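## Task

Get the yellow supplement bottle and the green supplement bottle into the room where arm3 and arm4 work, both upright and away from the gap in the dividing wall. The drink can has to finish upright on the same piece of furniture it currently stands on. One lane carries a loaded tray across on its own, and the empty tray comes back along the other lane. The attempt fails if the yellow bottle, the green bottle or the drink can contacts a roller lane at any moment when no gripper is holding it. Nothing counts as placed if the robot is the only thing keeping it there at the end, so open the grippers and pull the arms away when finished.

## Robot and tools

ROBOTS. Four identical i2rt Big YAM arms: arm1 and arm2 share one room, arm3 and arm4 the other, with a wall opening between them and two roller lanes for trays. Each arm has six revolute joints, a two-finger gripper and a wrist camera. Its reach is about 1.0 m from the joint1 axis. Two fixed room cameras exist: cam_arm1_arm2 and cam_arm3_arm4. With joints 1 and 6 at 0 and the hand level and pointing forward, the wrist camera rides on top of the hand looking toward the fingertips.

FRAMES. There is one shared scene frame with its origin on the floor and +z up. The hand point is halfway between the fingertips; the hand z axis runs along the fingers and the fingers close along hand y. No line reports where each robot's foot is, and the calls themselves take no Cartesian poses.

execute_actions. Argument actions is a list holding exactly one action, or empty to just read state and images. The action is an object keyed by arm name (arm1, arm2, arm3, arm4); each arm maps to {joints: {...}}, and joints maps joint names to absolute target values (a place to go, not an offset). Names and ranges: joint1_rad -2.879 to 2.879 (rotation about the foot, positive counter-clockwise seen from above, 0 = the direction the foot faces); joint2_rad 0 to 3.141 (shoulder; 0 has the upper arm lying back about level, increasing lifts it up then forward); joint3_rad 0 to 3.019 (elbow; 0 folded, increasing opens); joint4_rad -1.692 to 1.57 (hand pitch, positive tips fingers up); joint5_rad -1.57 to 1.57 (hand yaw, positive toward the arm's right); joint6_rad -2.094 to 2.094 (hand roll, positive clockwise viewed from behind); gripper_m 0 to 0.093, the fingertip gap in metres. Done tolerances are ±0.045, ±0.14, ±0.09, ±0.055, ±0.03, ±0.035 rad and ±0.003 m. All listed motions begin at once and may finish at different moments; joints move at different speeds, so the hand can sweep a wide arc between postures. Any joint or arm left out can still be driving toward an earlier target. Optional cameras is a list of camera names, or ["all"]/null/omitted for all, [] for none; an unknown name, unknown key or out-of-range value rejects the whole call with nothing moving.

wait takes seconds (0 to 10) and commands nothing; it returns the same state and images. zoom_image takes camera and region [x0, y0, x1, y1] in pixels of that camera's most recent full image (origin top-left, box at most 504 by 504). Wrist images are 504x504 fisheye, room images 672x504. finished_scene takes scene (1 or 2) and closes that scene irreversibly; its result tells whether the goal was met and gives the next task. Answering without any tool call ends everything.

RESULTS. The pictures line lists cameras in image order. joint_positions gives current values; joint torques are raw drive outputs with per-arm offset, scale and noise, nonzero even in free air. joint_status gives the outcome per commanded key: off_target (stopped short and may keep pushing), contact_stop or time_out (target dropped, joint holds where it halted; after time_out a joint may keep a nearby target and continue pushing, listed under on_its_own), not_followed (a self/arm-collision check blocked that arm's joint targets, usually with a cause: line; the gripper part still runs, and the blocked targets may be retried on later actions), limit_stop_at_motor_heat. on_its_own describes what the call did not command, with held at meaning the target being held, not the position. If a result reports a stop, remaining calls in that reply are skipped. MOTOR HOT appears from 85 °C; at 100 °C an OVER-TEMPERATURE FAULT makes the whole arm go limp and drop until it cools, so send a stalled joint its reported position to relieve pushing, and resend targets after a heat stop.

CAUTIONS. Arms keep pushing on contact and can push hard. A hard squeeze between two arms fails and ends the run; a hard hit may too, and the collision check ignores fingers, gripper housings and wrist cameras and can react late. Tiny target changes may not move a joint. A loaded joint sinks when it stops holding. Never let the listed objects touch a roller lane unheld, never knock anything to the floor or out of the work area, keep bottles upright, avoid drops, slips and slams, and expect occasional brief pushes on loose objects. The simulation keeps running while you compose a reply, with arms holding their last command.

Each tool is called after ">>>" as name([rows], argument=value, ...), one row to a line, values as JSON.

## Session

>>> execute_actions(actions=[])

Scene clock: 0.00 s.
Joint torques (N m, as the arm reports them, + toward a larger angle): no reading
arm1.joint_positions: joint1_rad=-0.072 joint2_rad=+0.303 joint3_rad=+1.352 joint4_rad=-1.351 joint5_rad=-0.056 joint6_rad=+0.204 gripper_m=+0.095
arm1.joint_status: not commanded
arm1.hand: x=-1.1300 y=-0.4956 z=+1.4252 quat_wxyz=(-0.379, +0.498, -0.632, -0.458) (m; scene frame)
arm2.joint_positions: joint1_rad=-0.532 joint2_rad=+0.476 joint3_rad=+1.720 joint4_rad=-1.237 joint5_rad=-0.114 joint6_rad=+0.814 gripper_m=+0.094
arm2.joint_status: not commanded
arm2.hand: x=-1.7190 y=+0.0936 z=+1.6042 quat_wxyz=(-0.692, -0.414, -0.574, -0.141) (m; scene frame)
arm3.joint_positions: joint1_rad=+0.577 joint2_rad=+0.430 joint3_rad=+1.549 joint4_rad=-1.268 joint5_rad=+0.078 joint6_rad=+0.339 gripper_m=+0.095
arm3.joint_status: not commanded
arm3.hand: x=+1.1405 y=-0.4959 z=+1.5800 quat_wxyz=(-0.254, +0.570, -0.499, -0.602) (m; scene frame)
arm4.joint_positions: joint1_rad=+0.197 joint2_rad=+0.590 joint3_rad=+1.669 joint4_rad=-1.303 joint5_rad=-0.258 joint6_rad=+0.444 gripper_m=+0.094
arm4.joint_status: not commanded
arm4.hand: x=+1.6059 y=+0.0470 z=+1.5709 quat_wxyz=(-0.295, -0.781, +0.004, +0.550) (m; scene frame)
pictures: arm1_cam_wrist, arm2_cam_wrist, arm3_cam_wrist, arm4_cam_wrist, cam_arm1_arm2, cam_arm3_arm4
Images, in order (width x height): arm1_cam_wrist 504x504, arm2_cam_wrist 504x504, arm3_cam_wrist 504x504, arm4_cam_wrist 504x504, cam_arm1_arm2 672x504, cam_arm3_arm4 672x504.

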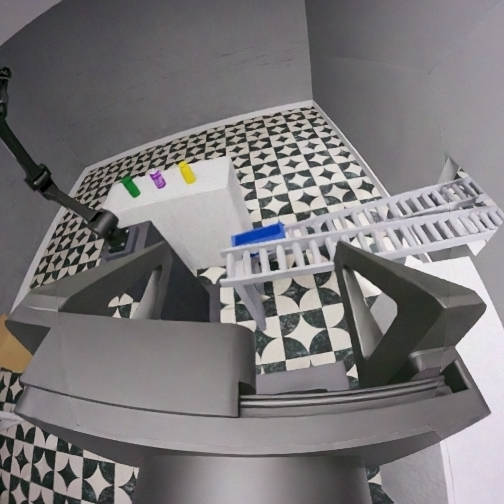

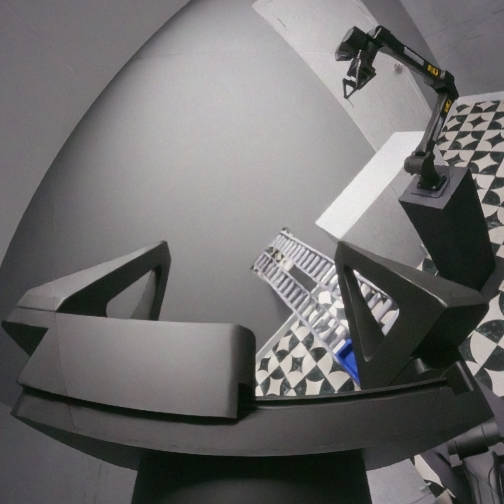

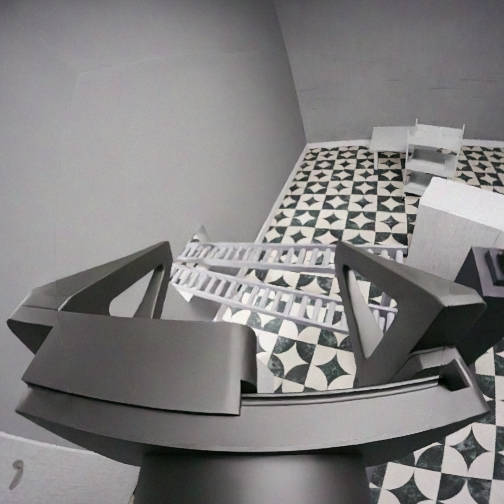

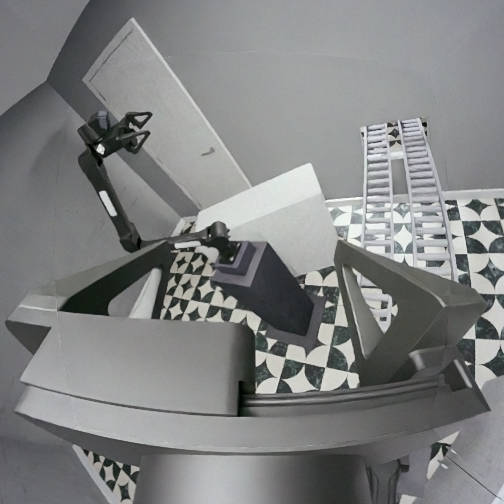

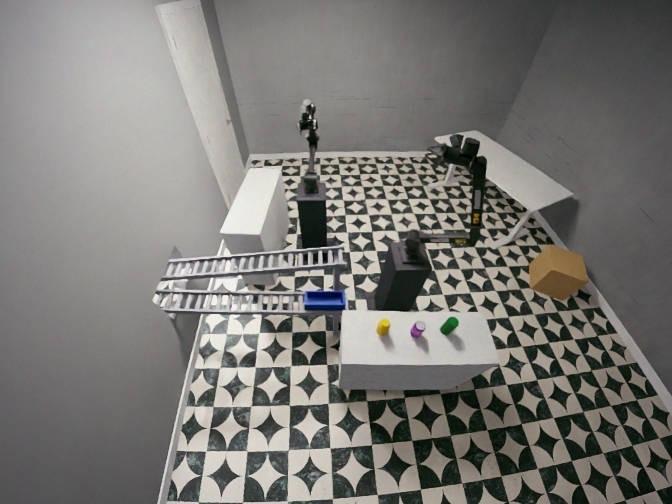

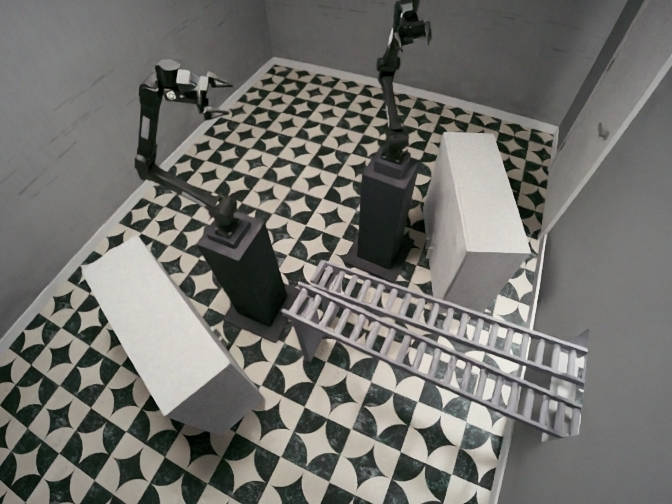

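>>> zoom_image(camera="cam_arm1_arm2", region=[140,220,520,400])

>>> execute_actions([
  {"arm1":{"joints":{"joint1_rad":0,"joint2_rad":1.0,"joint3_rad":1.0,"joint4_rad":-1.0,"joint5_rad":0,"joint6_rad":0}},"arm2":{"joints":{"joint1_rad":0.6,"joint2_rad":0.8,"joint3_rad":1.2,"joint4_rad":-1.4,"joint5_rad":0,"joint6_rad":0}},"arm3":{"joints":{"joint1_rad":0,"joint2_rad":0,"joint3_rad":1.57,"joint4_rad":0,"joint5_rad":0,"joint6_rad":0}},"arm4":{"joints":{"joint1_rad":0,"joint2_rad":1.57,"joint3_rad":1.57,"joint4_rad":0,"joint5_rad":0,"joint6_rad":0}}},
], cameras=["arm1_cam_wrist","arm2_cam_wrist","cam_arm1_arm2"])

>>> execute_actions([
  {"arm2":{"joints":{"joint1_rad":1.3}},"arm3":{"joints":{"joint3_rad":0.5}},"arm4":{"joints":{"joint4_rad":-1.57}}},
], cameras=["arm4_cam_wrist","arm2_cam_wrist","cam_arm1_arm2"])

Region (140, 220, 520, 400) of cam_arm1_arm2's 672x504 image, scaled by 1.326, with more detail than that image has; it fills the top 239 rows of this view, and the rest is white.

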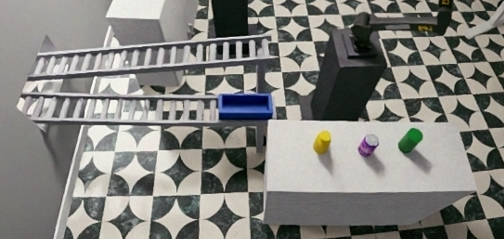

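Scene clock: 3.27 s.
Joint torques (N m, as the arm reports them, + toward a larger angle): arm1=[ 2.43 -6.5  11.95  2.45 -0.02 -0.19] | arm2=[-0.23 -3.44 10.92  0.04 -0.17 -0.06] | arm3=[ 0.01 15.1  -0.46 -0.19 -0.05 -0.17] | arm4=[ -0.46 -16.     9.99   2.47   0.21  -0.04]
arm1.joint_positions: joint1_rad=-0.006 joint2_rad=+1.008 joint3_rad=+0.970 joint4_rad=-1.024 joint5_rad=-0.003 joint6_rad=+0.009 gripper_m=+0.095
arm1.joint_status: all done
arm1.hand: x=-1.1212 y=-0.2222 z=+1.1170 quat_wxyz=(-0.181, +0.677, -0.691, -0.176) (m; scene frame)
arm2.joint_positions: joint1_rad=+0.594 joint2_rad=+0.798 joint3_rad=+1.188 joint4_rad=-1.385 joint5_rad=+0.000 joint6_rad=+0.017 gripper_m=+0.094
arm2.joint_status: all done
arm2.hand: x=-1.5576 y=+0.2873 z=+1.2665 quat_wxyz=(-0.271, +0.268, -0.920, -0.091) (m; scene frame)
arm3.joint_positions: joint1_rad=-0.009 joint2_rad=+0.018 joint3_rad=+1.575 joint4_rad=-0.008 joint5_rad=+0.001 joint6_rad=+0.012 gripper_m=+0.095
arm3.joint_status: all done
joint sent to its limit — the command would take arm3.joint2_rad past its lower limit, so that joint was sent only as far as its limit.
arm3.hand: x=+1.1677 y=-0.9464 z=+1.7546 quat_wxyz=(-0.722, +0.009, -0.005, -0.692) (m; scene frame)
arm4.joint_positions: joint1_rad=+0.006 joint2_rad=+1.581 joint3_rad=+1.549 joint4_rad=-0.019 joint5_rad=-0.003 joint6_rad=+0.009 gripper_m=+0.094
arm4.joint_status: all done
arm4.hand: x=+1.0319 y=+0.1033 z=+1.3731 quat_wxyz=(-0.013, -0.726, -0.012, +0.688) (m; scene frame)
pictures: arm1_cam_wrist, arm2_cam_wrist, cam_arm1_arm2
Images, in order (width x height): arm1_cam_wrist 504x504, arm2_cam_wrist 504x504, cam_arm1_arm2 672x504.

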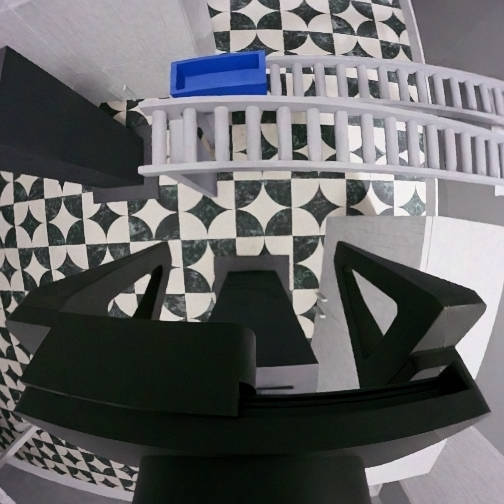

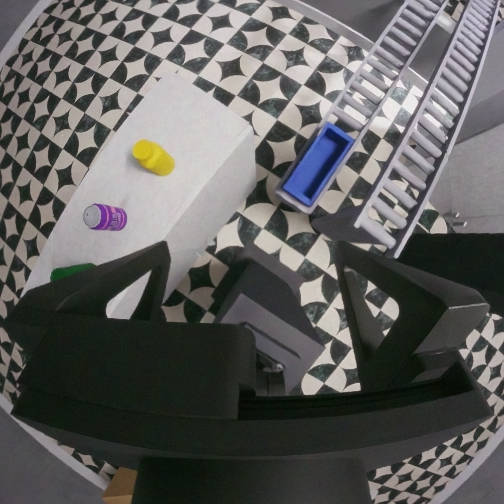

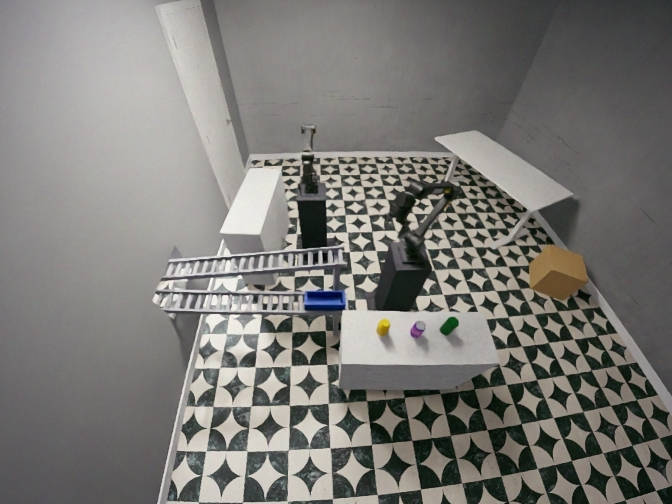

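Scene clock: 5.10 s.
Joint torques (N m, as the arm reports them, + toward a larger angle): arm1=[ 2.41 -6.08 12.05  2.47 -0.02 -0.19] | arm2=[-0.34 -3.3  10.93  0.   -0.17 -0.03] | arm3=[-0.05  5.07  8.21  1.38 -0.05 -0.17] | arm4=[ -0.53 -14.09   8.74  -0.54   0.21  -0.04]
arm1.joint_positions: joint1_rad=-0.006 joint2_rad=+1.008 joint3_rad=+0.970 joint4_rad=-1.024 joint5_rad=-0.003 joint6_rad=+0.009 gripper_m=+0.095
arm1.joint_status: not commanded
arm1.hand: x=-1.1212 y=-0.2222 z=+1.1170 quat_wxyz=(-0.181, +0.677, -0.691, -0.176) (m; scene frame)
arm2.joint_positions: joint1_rad=+1.294 joint2_rad=+0.798 joint3_rad=+1.188 joint4_rad=-1.385 joint5_rad=+0.000 joint6_rad=+0.016 gripper_m=+0.094
arm2.joint_status: all done
arm2.hand: x=-1.7198 y=+0.4064 z=+1.2686 quat_wxyz=(-0.228, +0.568, -0.770, -0.178) (m; scene frame)
arm3.joint_positions: joint1_rad=-0.009 joint2_rad=+0.018 joint3_rad=+0.499 joint4_rad=-0.003 joint5_rad=+0.001 joint6_rad=+0.012 gripper_m=+0.095
arm3.joint_status: all done
arm3.hand: x=+1.1993 y=-0.4000 z=+1.4179 quat_wxyz=(-0.618, +0.356, -0.377, -0.591) (m; scene frame)
arm4.joint_positions: joint1_rad=+0.006 joint2_rad=+1.581 joint3_rad=+1.549 joint4_rad=-1.559 joint5_rad=-0.003 joint6_rad=+0.009 gripper_m=+0.094
arm4.joint_status: all done
arm4.hand: x=+1.2830 y=+0.1131 z=+1.1406 quat_wxyz=(+0.002, -1.000, -0.011, -0.011) (m; scene frame)
pictures: arm2_cam_wrist, arm4_cam_wrist, cam_arm1_arm2
Images, in order (width x height): arm2_cam_wrist 504x504, arm4_cam_wrist 504x504, cam_arm1_arm2 672x504.

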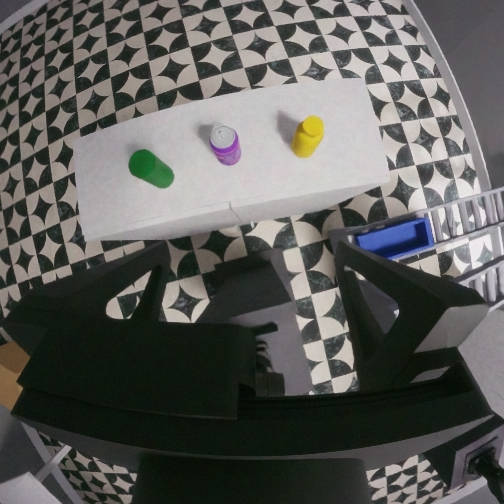

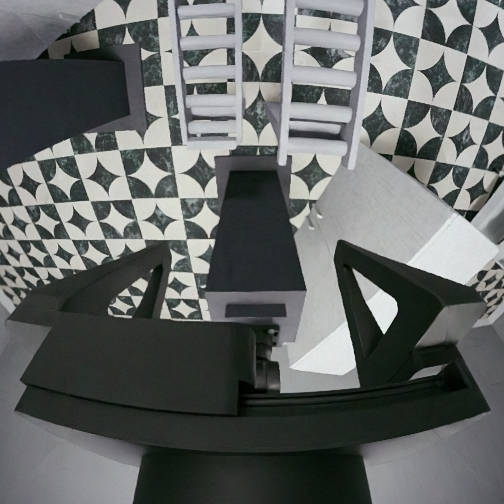

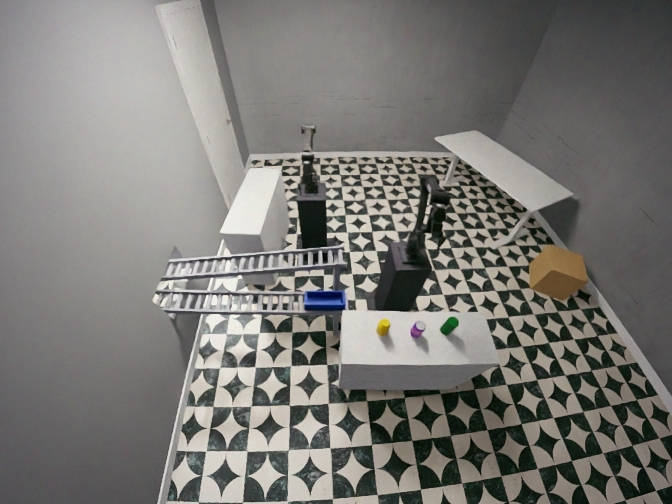

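>>> execute_actions([
  {"arm2":{"joints":{"joint1_rad":0.19,"joint2_rad":1.74,"joint3_rad":1.16,"joint4_rad":-0.4}}},
], cameras=["arm1_cam_wrist","arm2_cam_wrist","cam_arm1_arm2"])

Scene clock: 9.80 s.
Joint torques (N m, as the arm reports them, + toward a larger angle): arm1=[ 2.4  -6.05 12.05  2.48 -0.02 -0.19] | arm2=[  0.32 -19.82   8.67   1.41  -0.1   -0.03] | arm3=[-0.11  5.08  8.26  1.38 -0.05 -0.17] | arm4=[ -0.47 -14.01   8.77  -0.52   0.21  -0.04]
arm1.joint_positions: joint1_rad=-0.006 joint2_rad=+1.008 joint3_rad=+0.970 joint4_rad=-1.024 joint5_rad=-0.003 joint6_rad=+0.009 gripper_m=+0.095
arm1.joint_status: not commanded
arm1.hand: x=-1.1212 y=-0.2222 z=+1.1170 quat_wxyz=(-0.181, +0.677, -0.691, -0.176) (m; scene frame)
arm2.joint_positions: joint1_rad=+0.182 joint2_rad=+1.760 joint3_rad=+1.160 joint4_rad=-0.425 joint5_rad=-0.001 joint6_rad=+0.014 gripper_m=+0.094
arm2.joint_status: all done
arm2.hand: x=-1.2097 y=+0.2346 z=+0.9406 quat_wxyz=(-0.267, +0.076, -0.960, -0.033) (m; scene frame)
arm3.joint_positions: joint1_rad=-0.009 joint2_rad=+0.018 joint3_rad=+0.499 joint4_rad=-0.003 joint5_rad=+0.001 joint6_rad=+0.012 gripper_m=+0.095
arm3.joint_status: not commanded
arm3.hand: x=+1.1993 y=-0.4000 z=+1.4179 quat_wxyz=(-0.618, +0.356, -0.377, -0.591) (m; scene frame)
arm4.joint_positions: joint1_rad=+0.006 joint2_rad=+1.581 joint3_rad=+1.549 joint4_rad=-1.559 joint5_rad=-0.003 joint6_rad=+0.009 gripper_m=+0.094
arm4.joint_status: not commanded
arm4.hand: x=+1.2830 y=+0.1131 z=+1.1406 quat_wxyz=(+0.002, -1.000, -0.011, -0.011) (m; scene frame)
pictures: arm1_cam_wrist, arm2_cam_wrist, cam_arm1_arm2
Images, in order (width x height): arm1_cam_wrist 504x504, arm2_cam_wrist 504x504, cam_arm1_arm2 672x504.

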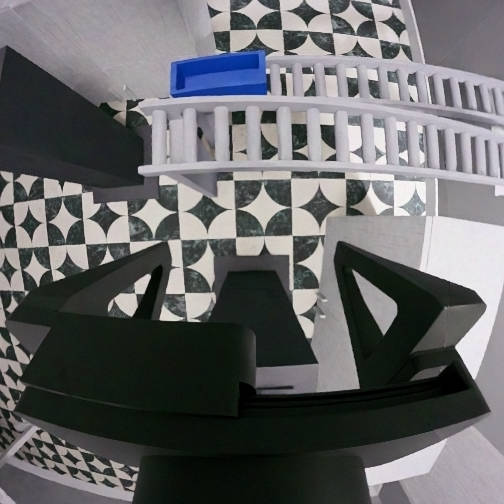

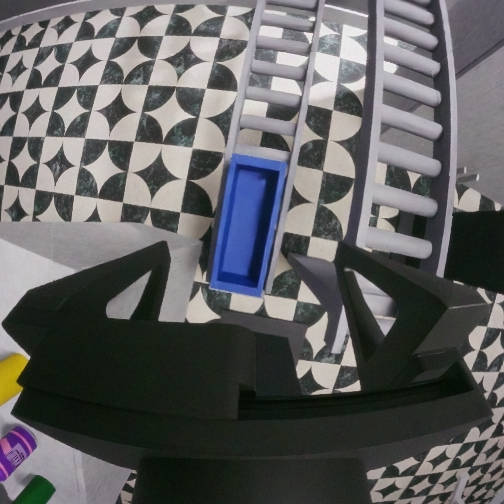

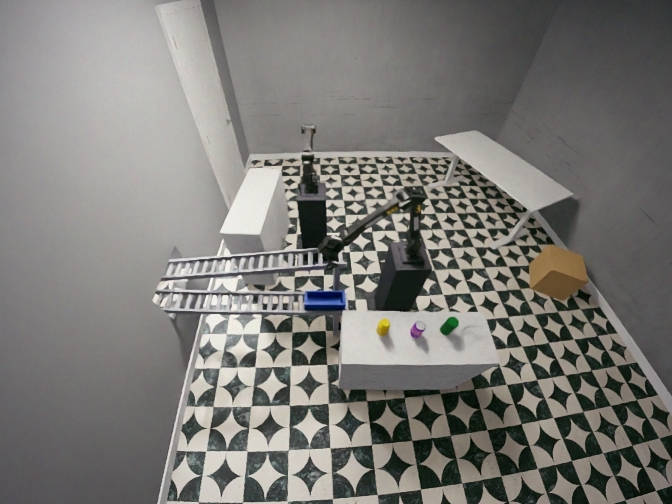

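>>> execute_actions([
  {"arm2":{"joints":{"joint1_rad":0.285,"joint2_rad":2.39,"joint3_rad":1.64,"joint4_rad":-0.79,"joint6_rad":0.28,"gripper_m":0.05}}},
], cameras=["arm1_cam_wrist","arm2_cam_wrist","cam_arm1_arm2"])

Scene clock: 12.47 s.
Joint torques (N m, as the arm reports them, + toward a larger angle): arm1=[ 2.36 -6.08 12.05  2.46 -0.02 -0.19] | arm2=[ -1.06 -25.75  10.2   -0.77  -0.09   0.21] | arm3=[-0.04  5.04  8.24  1.38 -0.05 -0.17] | arm4=[ -0.47 -14.     8.75  -0.53   0.21  -0.03]
arm1.joint_positions: joint1_rad=-0.006 joint2_rad=+1.008 joint3_rad=+0.970 joint4_rad=-1.024 joint5_rad=-0.003 joint6_rad=+0.009 gripper_m=+0.095
arm1.joint_status: not commanded
arm1.hand: x=-1.1212 y=-0.2222 z=+1.1170 quat_wxyz=(-0.181, +0.677, -0.691, -0.176) (m; scene frame)
arm2.joint_positions: joint1_rad=+0.293 joint2_rad=+2.411 joint3_rad=+1.597 joint4_rad=-0.778 joint5_rad=-0.001 joint6_rad=+0.263 gripper_m=+0.050
arm2.joint_status: all done
arm2.hand: x=-1.2225 y=+0.3046 z=+0.6870 quat_wxyz=(+0.012, +0.013, -1.000, -0.004) (m; scene frame)
arm3.joint_positions: joint1_rad=-0.009 joint2_rad=+0.018 joint3_rad=+0.499 joint4_rad=-0.003 joint5_rad=+0.001 joint6_rad=+0.012 gripper_m=+0.095
arm3.joint_status: not commanded
arm3.hand: x=+1.1993 y=-0.4000 z=+1.4179 quat_wxyz=(-0.618, +0.356, -0.377, -0.591) (m; scene frame)
arm4.joint_positions: joint1_rad=+0.006 joint2_rad=+1.581 joint3_rad=+1.549 joint4_rad=-1.559 joint5_rad=-0.003 joint6_rad=+0.009 gripper_m=+0.094
arm4.joint_status: not commanded
arm4.hand: x=+1.2830 y=+0.1131 z=+1.1406 quat_wxyz=(+0.002, -1.000, -0.011, -0.011) (m; scene frame)
pictures: arm1_cam_wrist, arm2_cam_wrist, cam_arm1_arm2
Images, in order (width x height): arm1_cam_wrist 504x504, arm2_cam_wrist 504x504, cam_arm1_arm2 672x504.

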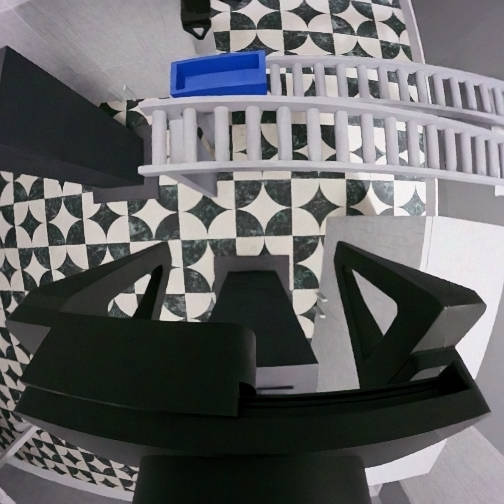

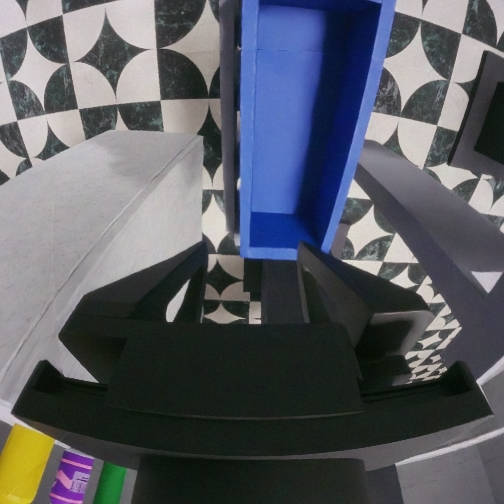

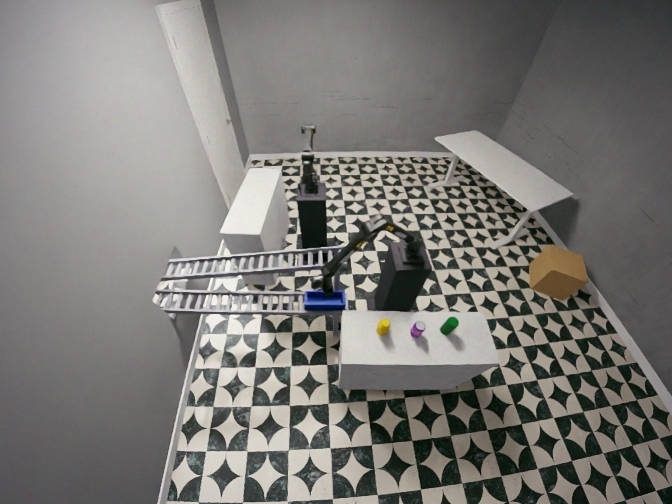

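>>> execute_actions([
  {"arm2":{"joints":{"joint1_rad":0.28,"joint2_rad":2.67,"joint3_rad":1.885,"joint4_rad":-0.72}}},
], cameras=["arm1_cam_wrist","arm2_cam_wrist"])

Scene clock: 14.47 s.
Joint torques (N m, as the arm reports them, + toward a larger angle): arm1=[ 2.42 -6.07 12.06  2.47 -0.02 -0.19] | arm2=[ -1.21 -27.85   9.67   0.12  -0.08   0.2 ] | arm3=[-0.05  5.08  8.26  1.38 -0.05 -0.17] | arm4=[ -0.52 -14.1    8.76  -0.56   0.2   -0.04]
arm1.joint_positions: joint1_rad=-0.006 joint2_rad=+1.008 joint3_rad=+0.970 joint4_rad=-1.024 joint5_rad=-0.003 joint6_rad=+0.009 gripper_m=+0.095
arm1.joint_status: not commanded
arm1.hand: x=-1.1212 y=-0.2222 z=+1.1170 quat_wxyz=(-0.181, +0.677, -0.691, -0.176) (m; scene frame)
arm2.joint_positions: joint1_rad=+0.290 joint2_rad=+2.696 joint3_rad=+1.845 joint4_rad=-0.729 joint5_rad=-0.001 joint6_rad=+0.263 gripper_m=+0.050
arm2.joint_status: all done
arm2.hand: x=-1.1879 y=+0.3141 z=+0.5768 quat_wxyz=(+0.006, +0.011, -1.000, -0.006) (m; scene frame)
arm3.joint_positions: joint1_rad=-0.009 joint2_rad=+0.018 joint3_rad=+0.499 joint4_rad=-0.003 joint5_rad=+0.001 joint6_rad=+0.012 gripper_m=+0.095
arm3.joint_status: not commanded
arm3.hand: x=+1.1993 y=-0.4000 z=+1.4179 quat_wxyz=(-0.618, +0.356, -0.377, -0.591) (m; scene frame)
arm4.joint_positions: joint1_rad=+0.006 joint2_rad=+1.581 joint3_rad=+1.549 joint4_rad=-1.559 joint5_rad=-0.003 joint6_rad=+0.009 gripper_m=+0.094
arm4.joint_status: not commanded
arm4.hand: x=+1.2830 y=+0.1131 z=+1.1406 quat_wxyz=(+0.002, -1.000, -0.011, -0.011) (m; scene frame)
pictures: arm1_cam_wrist, arm2_cam_wrist
Images, in order (width x height): arm1_cam_wrist 504x504, arm2_cam_wrist 504x504.

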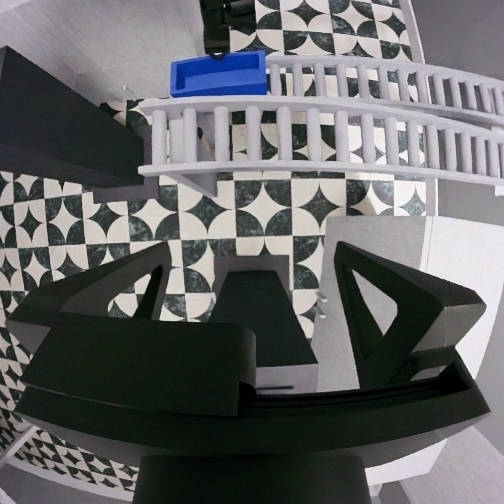

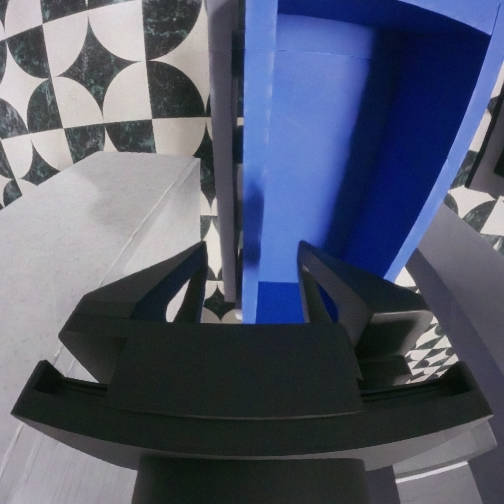

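>>> execute_actions([
  {"arm2":{"joints":{"joint2_rad":2.76,"joint3_rad":1.95,"joint4_rad":-0.69,"gripper_m":0.035}}},
], cameras=["arm1_cam_wrist","arm2_cam_wrist"])

>>> execute_actions([
  {"arm2":{"joints":{"gripper_m":0}}},
], cameras=["arm1_cam_wrist","arm2_cam_wrist"])

Scene clock: 16.33 s.
Joint torques (N m, as the arm reports them, + toward a larger angle): arm1=[ 2.42 -6.08 12.05  2.46 -0.02 -0.19] | arm2=[ -1.32 -26.93   9.42   0.23  -0.08   0.2 ] | arm3=[ 0.    5.03  8.25  1.38 -0.05 -0.17] | arm4=[ -0.5  -14.11   8.75  -0.54   0.21  -0.04]
arm1.joint_positions: joint1_rad=-0.006 joint2_rad=+1.008 joint3_rad=+0.970 joint4_rad=-1.024 joint5_rad=-0.003 joint6_rad=+0.009 gripper_m=+0.095
arm1.joint_status: not commanded
arm1.hand: x=-1.1212 y=-0.2222 z=+1.1170 quat_wxyz=(-0.181, +0.677, -0.691, -0.176) (m; scene frame)
arm2.joint_positions: joint1_rad=+0.290 joint2_rad=+2.768 joint3_rad=+1.915 joint4_rad=-0.703 joint5_rad=-0.001 joint6_rad=+0.264 gripper_m=+0.035
arm2.joint_status: all done
arm2.hand: x=-1.1769 y=+0.3177 z=+0.5493 quat_wxyz=(-0.005, +0.011, -1.000, -0.009) (m; scene frame)
arm3.joint_positions: joint1_rad=-0.009 joint2_rad=+0.018 joint3_rad=+0.499 joint4_rad=-0.003 joint5_rad=+0.001 joint6_rad=+0.012 gripper_m=+0.095
arm3.joint_status: not commanded
arm3.hand: x=+1.1993 y=-0.4000 z=+1.4179 quat_wxyz=(-0.618, +0.356, -0.377, -0.591) (m; scene frame)
arm4.joint_positions: joint1_rad=+0.006 joint2_rad=+1.581 joint3_rad=+1.549 joint4_rad=-1.559 joint5_rad=-0.003 joint6_rad=+0.009 gripper_m=+0.094
arm4.joint_status: not commanded
arm4.hand: x=+1.2830 y=+0.1131 z=+1.1406 quat_wxyz=(+0.002, -1.000, -0.011, -0.011) (m; scene frame)
pictures: arm1_cam_wrist, arm2_cam_wrist
Images, in order (width x height): arm1_cam_wrist 504x504, arm2_cam_wrist 504x504.

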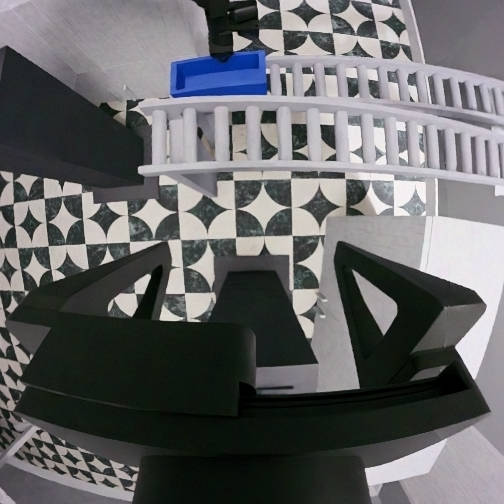

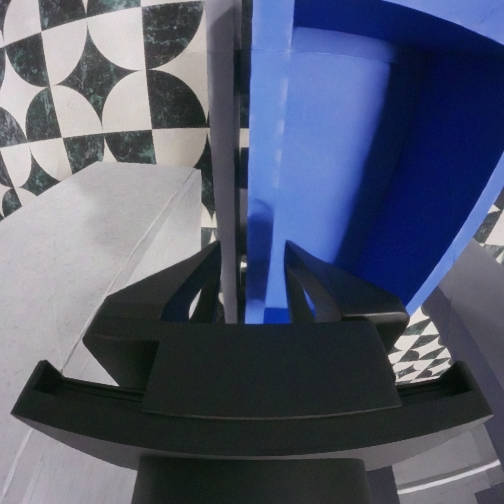

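Scene clock: 16.87 s.
Joint torques (N m, as the arm reports them, + toward a larger angle): arm1=[ 2.42 -6.07 12.05  2.48 -0.02 -0.19] | arm2=[ -1.16 -26.93   9.4    0.2   -0.18   0.18] | arm3=[-0.02  5.02  8.25  1.38 -0.04 -0.17] | arm4=[ -0.56 -14.15   8.75  -0.53   0.21  -0.04]
arm1.joint_positions: joint1_rad=-0.006 joint2_rad=+1.008 joint3_rad=+0.970 joint4_rad=-1.024 joint5_rad=-0.003 joint6_rad=+0.009 gripper_m=+0.095
arm1.joint_status: not commanded
arm1.hand: x=-1.1212 y=-0.2222 z=+1.1170 quat_wxyz=(-0.181, +0.677, -0.691, -0.176) (m; scene frame)
arm2.joint_positions: joint1_rad=+0.289 joint2_rad=+2.768 joint3_rad=+1.915 joint4_rad=-0.703 joint5_rad=+0.002 joint6_rad=+0.269 gripper_m=+0.011
arm2.joint_status: gripper_m off_target (ended at +0.011, target +0.000)
arm2.hand: x=-1.1767 y=+0.3169 z=+0.5493 quat_wxyz=(-0.005, +0.007, -1.000, -0.008) (m; scene frame)
arm3.joint_positions: joint1_rad=-0.009 joint2_rad=+0.018 joint3_rad=+0.499 joint4_rad=-0.003 joint5_rad=+0.001 joint6_rad=+0.012 gripper_m=+0.095
arm3.joint_status: not commanded
arm3.hand: x=+1.1993 y=-0.4000 z=+1.4179 quat_wxyz=(-0.618, +0.356, -0.377, -0.591) (m; scene frame)
arm4.joint_positions: joint1_rad=+0.006 joint2_rad=+1.581 joint3_rad=+1.549 joint4_rad=-1.559 joint5_rad=-0.003 joint6_rad=+0.009 gripper_m=+0.094
arm4.joint_status: not commanded
arm4.hand: x=+1.2830 y=+0.1131 z=+1.1406 quat_wxyz=(+0.002, -1.000, -0.011, -0.011) (m; scene frame)
pictures: arm1_cam_wrist, arm2_cam_wrist
Images, in order (width x height): arm1_cam_wrist 504x504, arm2_cam_wrist 504x504.

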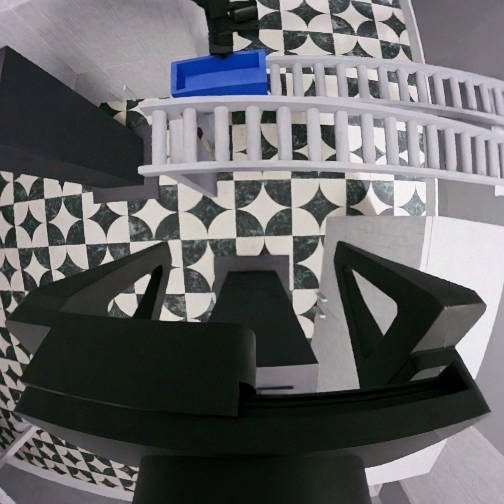

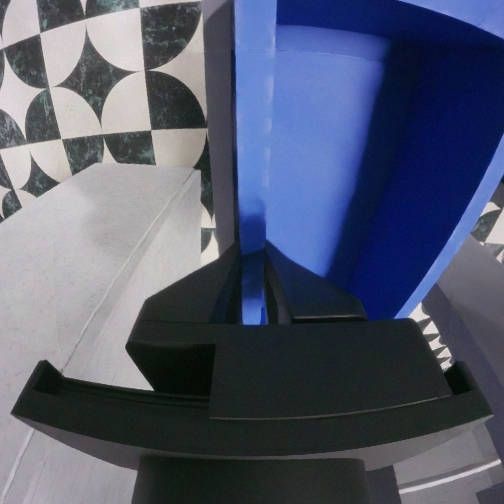

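>>> execute_actions([
  {"arm2":{"joints":{"gripper_m":0.025}}},
], cameras=[])

>>> execute_actions([
  {"arm2":{"joints":{"joint2_rad":2.79,"joint4_rad":-0.66}}},
], cameras=[])

>>> execute_actions([
  {"arm2":{"joints":{"gripper_m":0}}},
], cameras=["arm2_cam_wrist"])

>>> execute_actions([
  {"arm2":{"joints":{"joint2_rad":2.5,"joint3_rad":1.8,"joint4_rad":-0.82}}},
], cameras=["arm1_cam_wrist","arm2_cam_wrist"])

Scene clock: 18.93 s.
Joint torques (N m, as the arm reports them, + toward a larger angle): arm1=[ 2.43 -6.14 12.06  2.47 -0.02 -0.19] | arm2=[ -0.95 -26.95   9.5    0.19  -0.18   0.16] | arm3=[-0.07  5.02  8.25  1.38 -0.05 -0.17] | arm4=[ -0.48 -14.05   8.77  -0.57   0.21  -0.04]
arm1.joint_positions: joint1_rad=-0.006 joint2_rad=+1.008 joint3_rad=+0.970 joint4_rad=-1.024 joint5_rad=-0.003 joint6_rad=+0.009 gripper_m=+0.095
arm1.joint_status: not commanded
arm1.hand: x=-1.1212 y=-0.2222 z=+1.1170 quat_wxyz=(-0.181, +0.677, -0.691, -0.176) (m; scene frame)
arm2.joint_positions: joint1_rad=+0.289 joint2_rad=+2.768 joint3_rad=+1.915 joint4_rad=-0.703 joint5_rad=+0.002 joint6_rad=+0.269 gripper_m=+0.025
arm2.joint_status: all done
arm2.hand: x=-1.1766 y=+0.3166 z=+0.5493 quat_wxyz=(-0.005, +0.007, -1.000, -0.008) (m; scene frame)
arm3.joint_positions: joint1_rad=-0.009 joint2_rad=+0.018 joint3_rad=+0.499 joint4_rad=-0.003 joint5_rad=+0.001 joint6_rad=+0.012 gripper_m=+0.095
arm3.joint_status: not commanded
arm3.hand: x=+1.1993 y=-0.4000 z=+1.4179 quat_wxyz=(-0.618, +0.356, -0.377, -0.591) (m; scene frame)
arm4.joint_positions: joint1_rad=+0.006 joint2_rad=+1.581 joint3_rad=+1.549 joint4_rad=-1.559 joint5_rad=-0.003 joint6_rad=+0.009 gripper_m=+0.094
arm4.joint_status: not commanded
arm4.hand: x=+1.2830 y=+0.1131 z=+1.1406 quat_wxyz=(+0.002, -1.000, -0.011, -0.011) (m; scene frame)
pictures: none
No camera images: the call's "cameras" was empty. Leave "cameras" out to get every camera's image.

Scene clock: 19.73 s.
Joint torques (N m, as the arm reports them, + toward a larger angle): arm1=[ 2.4  -6.04 12.05  2.47 -0.02 -0.19] | arm2=[ -1.17 -25.96   9.21   0.44  -0.19   0.18] | arm3=[-0.06  5.05  8.25  1.39 -0.05 -0.17] | arm4=[ -0.49 -14.02   8.75  -0.54   0.21  -0.04]
arm1.joint_positions: joint1_rad=-0.006 joint2_rad=+1.008 joint3_rad=+0.970 joint4_rad=-1.024 joint5_rad=-0.003 joint6_rad=+0.009 gripper_m=+0.095
arm1.joint_status: not commanded
arm1.hand: x=-1.1212 y=-0.2222 z=+1.1170 quat_wxyz=(-0.181, +0.677, -0.691, -0.176) (m; scene frame)
arm2.joint_positions: joint1_rad=+0.289 joint2_rad=+2.794 joint3_rad=+1.915 joint4_rad=-0.678 joint5_rad=+0.002 joint6_rad=+0.269 gripper_m=+0.025
arm2.joint_status: all done
arm2.hand: x=-1.1820 y=+0.3153 z=+0.5335 quat_wxyz=(-0.005, +0.007, -1.000, -0.008) (m; scene frame)
arm3.joint_positions: joint1_rad=-0.009 joint2_rad=+0.018 joint3_rad=+0.499 joint4_rad=-0.003 joint5_rad=+0.001 joint6_rad=+0.012 gripper_m=+0.095
arm3.joint_status: not commanded
arm3.hand: x=+1.1993 y=-0.4000 z=+1.4179 quat_wxyz=(-0.618, +0.356, -0.377, -0.591) (m; scene frame)
arm4.joint_positions: joint1_rad=+0.006 joint2_rad=+1.581 joint3_rad=+1.549 joint4_rad=-1.559 joint5_rad=-0.003 joint6_rad=+0.009 gripper_m=+0.094
arm4.joint_status: not commanded
arm4.hand: x=+1.2830 y=+0.1131 z=+1.1406 quat_wxyz=(+0.002, -1.000, -0.011, -0.011) (m; scene frame)
pictures: none
No camera images: the call's "cameras" was empty. Leave "cameras" out to get every camera's image.

Scene clock: 20.23 s.
Joint torques (N m, as the arm reports them, + toward a larger angle): arm1=[ 2.41 -6.09 12.06  2.48 -0.02 -0.19] | arm2=[ -1.14 -26.45   9.13   0.45  -0.3    0.13] | arm3=[-0.05  4.98  8.26  1.37 -0.05 -0.17] | arm4=[ -0.48 -14.1    8.76  -0.52   0.22  -0.04]
arm1.joint_positions: joint1_rad=-0.006 joint2_rad=+1.008 joint3_rad=+0.970 joint4_rad=-1.024 joint5_rad=-0.003 joint6_rad=+0.009 gripper_m=+0.095
arm1.joint_status: not commanded
arm1.hand: x=-1.1212 y=-0.2222 z=+1.1170 quat_wxyz=(-0.181, +0.677, -0.691, -0.176) (m; scene frame)
arm2.joint_positions: joint1_rad=+0.288 joint2_rad=+2.794 joint3_rad=+1.916 joint4_rad=-0.678 joint5_rad=+0.004 joint6_rad=+0.275 gripper_m=+0.011
arm2.joint_status: gripper_m off_target (ended at +0.011, target +0.000)
arm2.hand: x=-1.1811 y=+0.3148 z=+0.5338 quat_wxyz=(-0.006, +0.004, -1.000, -0.007) (m; scene frame)
arm3.joint_positions: joint1_rad=-0.009 joint2_rad=+0.018 joint3_rad=+0.499 joint4_rad=-0.003 joint5_rad=+0.001 joint6_rad=+0.012 gripper_m=+0.095
arm3.joint_status: not commanded
arm3.hand: x=+1.1993 y=-0.4000 z=+1.4179 quat_wxyz=(-0.618, +0.356, -0.377, -0.591) (m; scene frame)
arm4.joint_positions: joint1_rad=+0.006 joint2_rad=+1.581 joint3_rad=+1.549 joint4_rad=-1.559 joint5_rad=-0.003 joint6_rad=+0.009 gripper_m=+0.094
arm4.joint_status: not commanded
arm4.hand: x=+1.2830 y=+0.1131 z=+1.1406 quat_wxyz=(+0.002, -1.000, -0.011, -0.011) (m; scene frame)
pictures: arm2_cam_wrist
Images, in order (width x height): arm2_cam_wrist 504x504.

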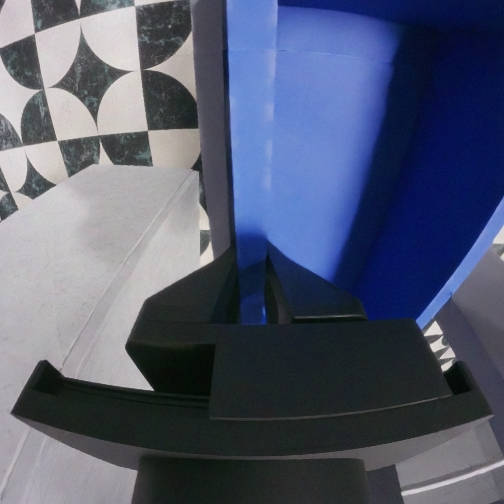

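Scene clock: 21.67 s.
Joint torques (N m, as the arm reports them, + toward a larger angle): arm1=[ 2.44 -6.11 12.05  2.47 -0.02 -0.19] | arm2=[ -0.81 -28.29   7.41  -0.85  -0.17   0.09] | arm3=[ 0.    5.    8.24  1.37 -0.05 -0.17] | arm4=[ -0.41 -14.07   8.75  -0.52   0.22  -0.03]
arm1.joint_positions: joint1_rad=-0.006 joint2_rad=+1.008 joint3_rad=+0.970 joint4_rad=-1.024 joint5_rad=-0.003 joint6_rad=+0.009 gripper_m=+0.095
arm1.joint_status: not commanded
arm1.hand: x=-1.1212 y=-0.2222 z=+1.1170 quat_wxyz=(-0.181, +0.677, -0.691, -0.176) (m; scene frame)
arm2.joint_positions: joint1_rad=+0.285 joint2_rad=+2.523 joint3_rad=+1.797 joint4_rad=-0.805 joint5_rad=+0.001 joint6_rad=+0.278 gripper_m=+0.011
arm2.joint_status: all done
arm2.hand: x=-1.1648 y=+0.3158 z=+0.6729 quat_wxyz=(-0.017, +0.001, -1.000, -0.012) (m; scene frame)
arm3.joint_positions: joint1_rad=-0.009 joint2_rad=+0.018 joint3_rad=+0.499 joint4_rad=-0.003 joint5_rad=+0.001 joint6_rad=+0.012 gripper_m=+0.095
arm3.joint_status: not commanded
arm3.hand: x=+1.1993 y=-0.4000 z=+1.4179 quat_wxyz=(-0.618, +0.356, -0.377, -0.591) (m; scene frame)
arm4.joint_positions: joint1_rad=+0.006 joint2_rad=+1.581 joint3_rad=+1.549 joint4_rad=-1.559 joint5_rad=-0.003 joint6_rad=+0.009 gripper_m=+0.094
arm4.joint_status: not commanded
arm4.hand: x=+1.2830 y=+0.1131 z=+1.1406 quat_wxyz=(+0.002, -1.000, -0.011, -0.011) (m; scene frame)
pictures: arm1_cam_wrist, arm2_cam_wrist
Images, in order (width x height): arm1_cam_wrist 504x504, arm2_cam_wrist 504x504.

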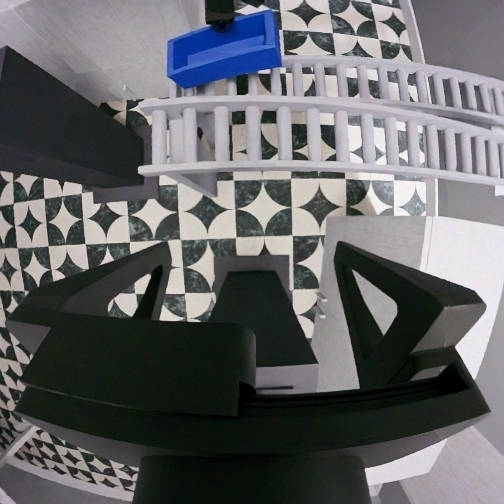

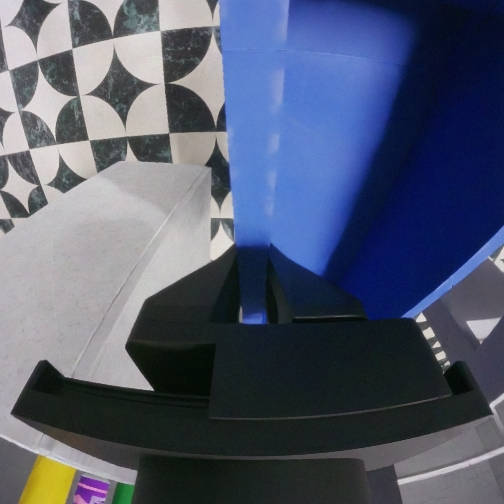

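>>> execute_actions([
  {"arm2":{"joints":{"joint2_rad":2.2,"joint3_rad":1.85,"joint4_rad":-1.33}}},
], cameras=["cam_arm1_arm2"])

>>> execute_actions([
  {"arm2":{"joints":{"joint1_rad":-0.11,"joint6_rad":-0.13}}},
], cameras=["arm1_cam_wrist","arm2_cam_wrist","cam_arm1_arm2"])

Scene clock: 23.83 s.
Joint torques (N m, as the arm reports them, + toward a larger angle): arm1=[ 2.41 -6.09 12.05  2.47 -0.02 -0.19] | arm2=[ -0.75 -27.71  11.21  -1.12  -0.12   0.1 ] | arm3=[-0.02  5.03  8.26  1.38 -0.05 -0.17] | arm4=[ -0.41 -14.04   8.77  -0.54   0.22  -0.04]
arm1.joint_positions: joint1_rad=-0.006 joint2_rad=+1.008 joint3_rad=+0.970 joint4_rad=-1.024 joint5_rad=-0.003 joint6_rad=+0.009 gripper_m=+0.095
arm1.joint_status: not commanded
arm1.hand: x=-1.1212 y=-0.2222 z=+1.1170 quat_wxyz=(-0.181, +0.677, -0.691, -0.176) (m; scene frame)
arm2.joint_positions: joint1_rad=+0.285 joint2_rad=+2.236 joint3_rad=+1.819 joint4_rad=-1.311 joint5_rad=+0.000 joint6_rad=+0.278 gripper_m=+0.011
arm2.joint_status: all done
arm2.hand: x=-1.2074 y=+0.3009 z=+0.8670 quat_wxyz=(+0.077, +0.001, -0.997, +0.015) (m; scene frame)
arm3.joint_positions: joint1_rad=-0.009 joint2_rad=+0.018 joint3_rad=+0.499 joint4_rad=-0.003 joint5_rad=+0.001 joint6_rad=+0.012 gripper_m=+0.095
arm3.joint_status: not commanded
arm3.hand: x=+1.1993 y=-0.4000 z=+1.4179 quat_wxyz=(-0.618, +0.356, -0.377, -0.591) (m; scene frame)
arm4.joint_positions: joint1_rad=+0.006 joint2_rad=+1.581 joint3_rad=+1.549 joint4_rad=-1.559 joint5_rad=-0.003 joint6_rad=+0.009 gripper_m=+0.094
arm4.joint_status: not commanded
arm4.hand: x=+1.2830 y=+0.1131 z=+1.1406 quat_wxyz=(+0.002, -1.000, -0.011, -0.011) (m; scene frame)
pictures: cam_arm1_arm2
Images, in order (width x height): cam_arm1_arm2 672x504.

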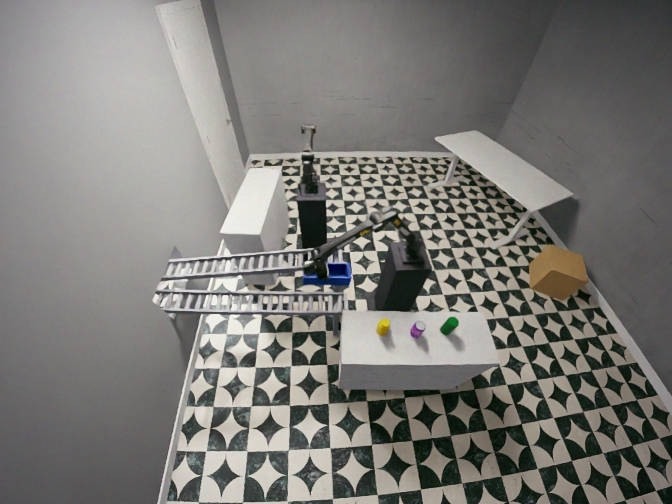

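Scene clock: 25.53 s.
Joint torques (N m, as the arm reports them, + toward a larger angle): arm1=[ 2.45 -6.08 12.05  2.47 -0.02 -0.19] | arm2=[ -1.27 -27.65  11.12  -1.18  -0.08  -0.02] | arm3=[ 0.    5.04  8.25  1.38 -0.05 -0.18] | arm4=[ -0.5  -14.09   8.75  -0.55   0.22  -0.03]
arm1.joint_positions: joint1_rad=-0.006 joint2_rad=+1.008 joint3_rad=+0.970 joint4_rad=-1.024 joint5_rad=-0.003 joint6_rad=+0.009 gripper_m=+0.095
arm1.joint_status: not commanded
arm1.hand: x=-1.1212 y=-0.2222 z=+1.1170 quat_wxyz=(-0.181, +0.677, -0.691, -0.176) (m; scene frame)
arm2.joint_positions: joint1_rad=-0.102 joint2_rad=+2.236 joint3_rad=+1.819 joint4_rad=-1.311 joint5_rad=-0.002 joint6_rad=-0.116 gripper_m=+0.011
arm2.joint_status: all done
arm2.hand: x=-1.1871 y=+0.0635 z=+0.8637 quat_wxyz=(+0.079, +0.005, -0.997, -0.016) (m; scene frame)
arm3.joint_positions: joint1_rad=-0.009 joint2_rad=+0.018 joint3_rad=+0.499 joint4_rad=-0.003 joint5_rad=+0.001 joint6_rad=+0.012 gripper_m=+0.095
arm3.joint_status: not commanded
arm3.hand: x=+1.1993 y=-0.4000 z=+1.4179 quat_wxyz=(-0.618, +0.356, -0.377, -0.591) (m; scene frame)
arm4.joint_positions: joint1_rad=+0.006 joint2_rad=+1.581 joint3_rad=+1.549 joint4_rad=-1.559 joint5_rad=-0.003 joint6_rad=+0.009 gripper_m=+0.094
arm4.joint_status: not commanded
arm4.hand: x=+1.2830 y=+0.1131 z=+1.1406 quat_wxyz=(+0.002, -1.000, -0.011, -0.011) (m; scene frame)
pictures: arm1_cam_wrist, arm2_cam_wrist, cam_arm1_arm2
Images, in order (width x height): arm1_cam_wrist 504x504, arm2_cam_wrist 504x504, cam_arm1_arm2 672x504.

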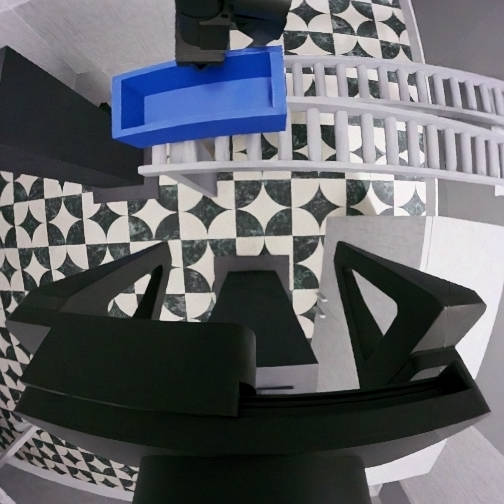

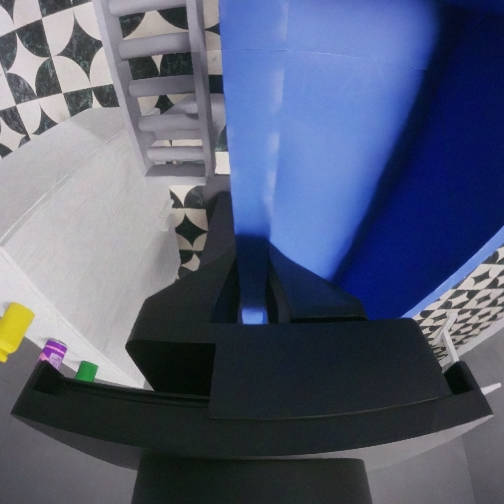

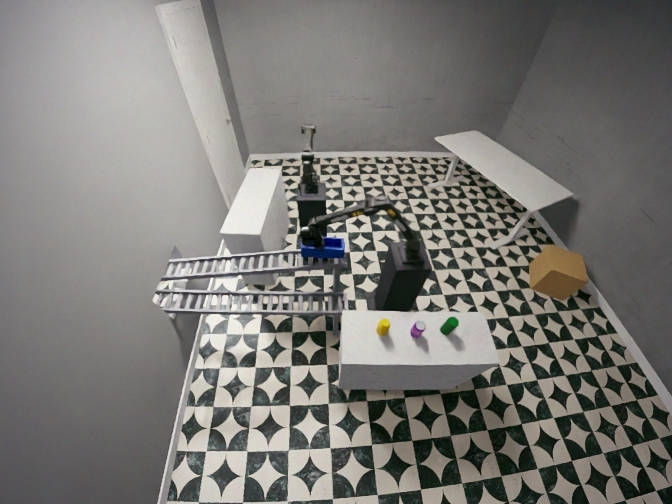

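>>> execute_actions([
  {"arm2":{"joints":{"joint1_rad":-0.14,"joint6_rad":-0.15,"joint2_rad":2.35,"joint3_rad":1.88,"joint4_rad":-1.21}}},
], cameras=["arm1_cam_wrist","arm2_cam_wrist","cam_arm1_arm2"])

Scene clock: 27.40 s.
Joint torques (N m, as the arm reports them, + toward a larger angle): arm1=[ 2.43 -6.1  12.05  2.47 -0.02 -0.19] | arm2=[ -0.56 -28.05  11.79  -0.09  -0.18  -0.03] | arm3=[-0.04  5.02  8.24  1.36 -0.05 -0.17] | arm4=[ -0.46 -14.05   8.74  -0.54   0.21  -0.04]
arm1.joint_positions: joint1_rad=-0.006 joint2_rad=+1.008 joint3_rad=+0.970 joint4_rad=-1.024 joint5_rad=-0.003 joint6_rad=+0.009 gripper_m=+0.095
arm1.joint_status: not commanded
arm1.hand: x=-1.1212 y=-0.2222 z=+1.1170 quat_wxyz=(-0.181, +0.677, -0.691, -0.176) (m; scene frame)
arm2.joint_positions: joint1_rad=-0.139 joint2_rad=+2.386 joint3_rad=+1.834 joint4_rad=-1.222 joint5_rad=+0.001 joint6_rad=-0.137 gripper_m=+0.011
arm2.joint_status: all done
arm2.hand: x=-1.1907 y=+0.0417 z=+0.7737 quat_wxyz=(+0.102, -0.003, -0.995, -0.021) (m; scene frame)
arm3.joint_positions: joint1_rad=-0.009 joint2_rad=+0.018 joint3_rad=+0.499 joint4_rad=-0.003 joint5_rad=+0.001 joint6_rad=+0.012 gripper_m=+0.095
arm3.joint_status: not commanded
arm3.hand: x=+1.1993 y=-0.4000 z=+1.4179 quat_wxyz=(-0.618, +0.356, -0.377, -0.591) (m; scene frame)
arm4.joint_positions: joint1_rad=+0.006 joint2_rad=+1.581 joint3_rad=+1.549 joint4_rad=-1.559 joint5_rad=-0.003 joint6_rad=+0.009 gripper_m=+0.094
arm4.joint_status: not commanded
arm4.hand: x=+1.2830 y=+0.1131 z=+1.1406 quat_wxyz=(+0.002, -1.000, -0.011, -0.011) (m; scene frame)
pictures: arm1_cam_wrist, arm2_cam_wrist, cam_arm1_arm2
Images, in order (width x height): arm1_cam_wrist 504x504, arm2_cam_wrist 504x504, cam_arm1_arm2 672x504.

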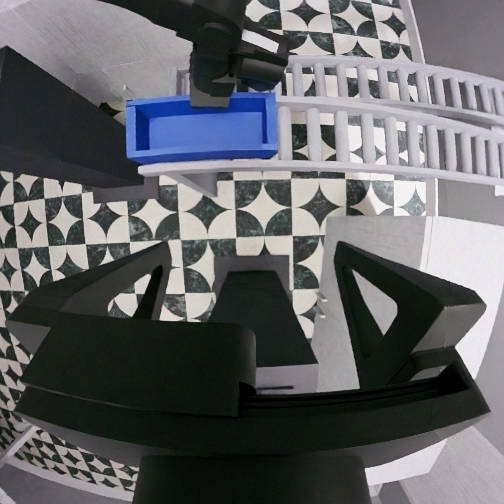

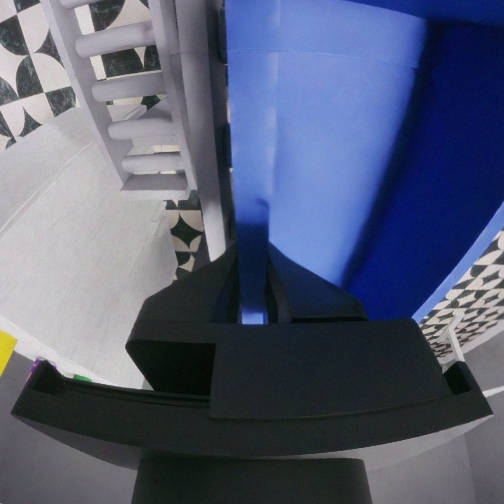

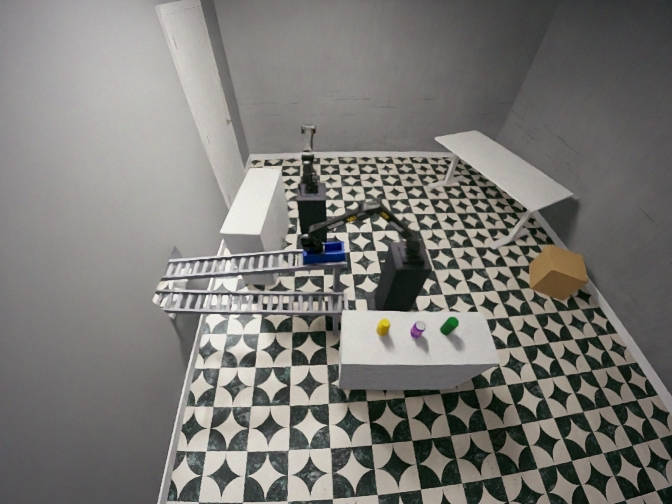

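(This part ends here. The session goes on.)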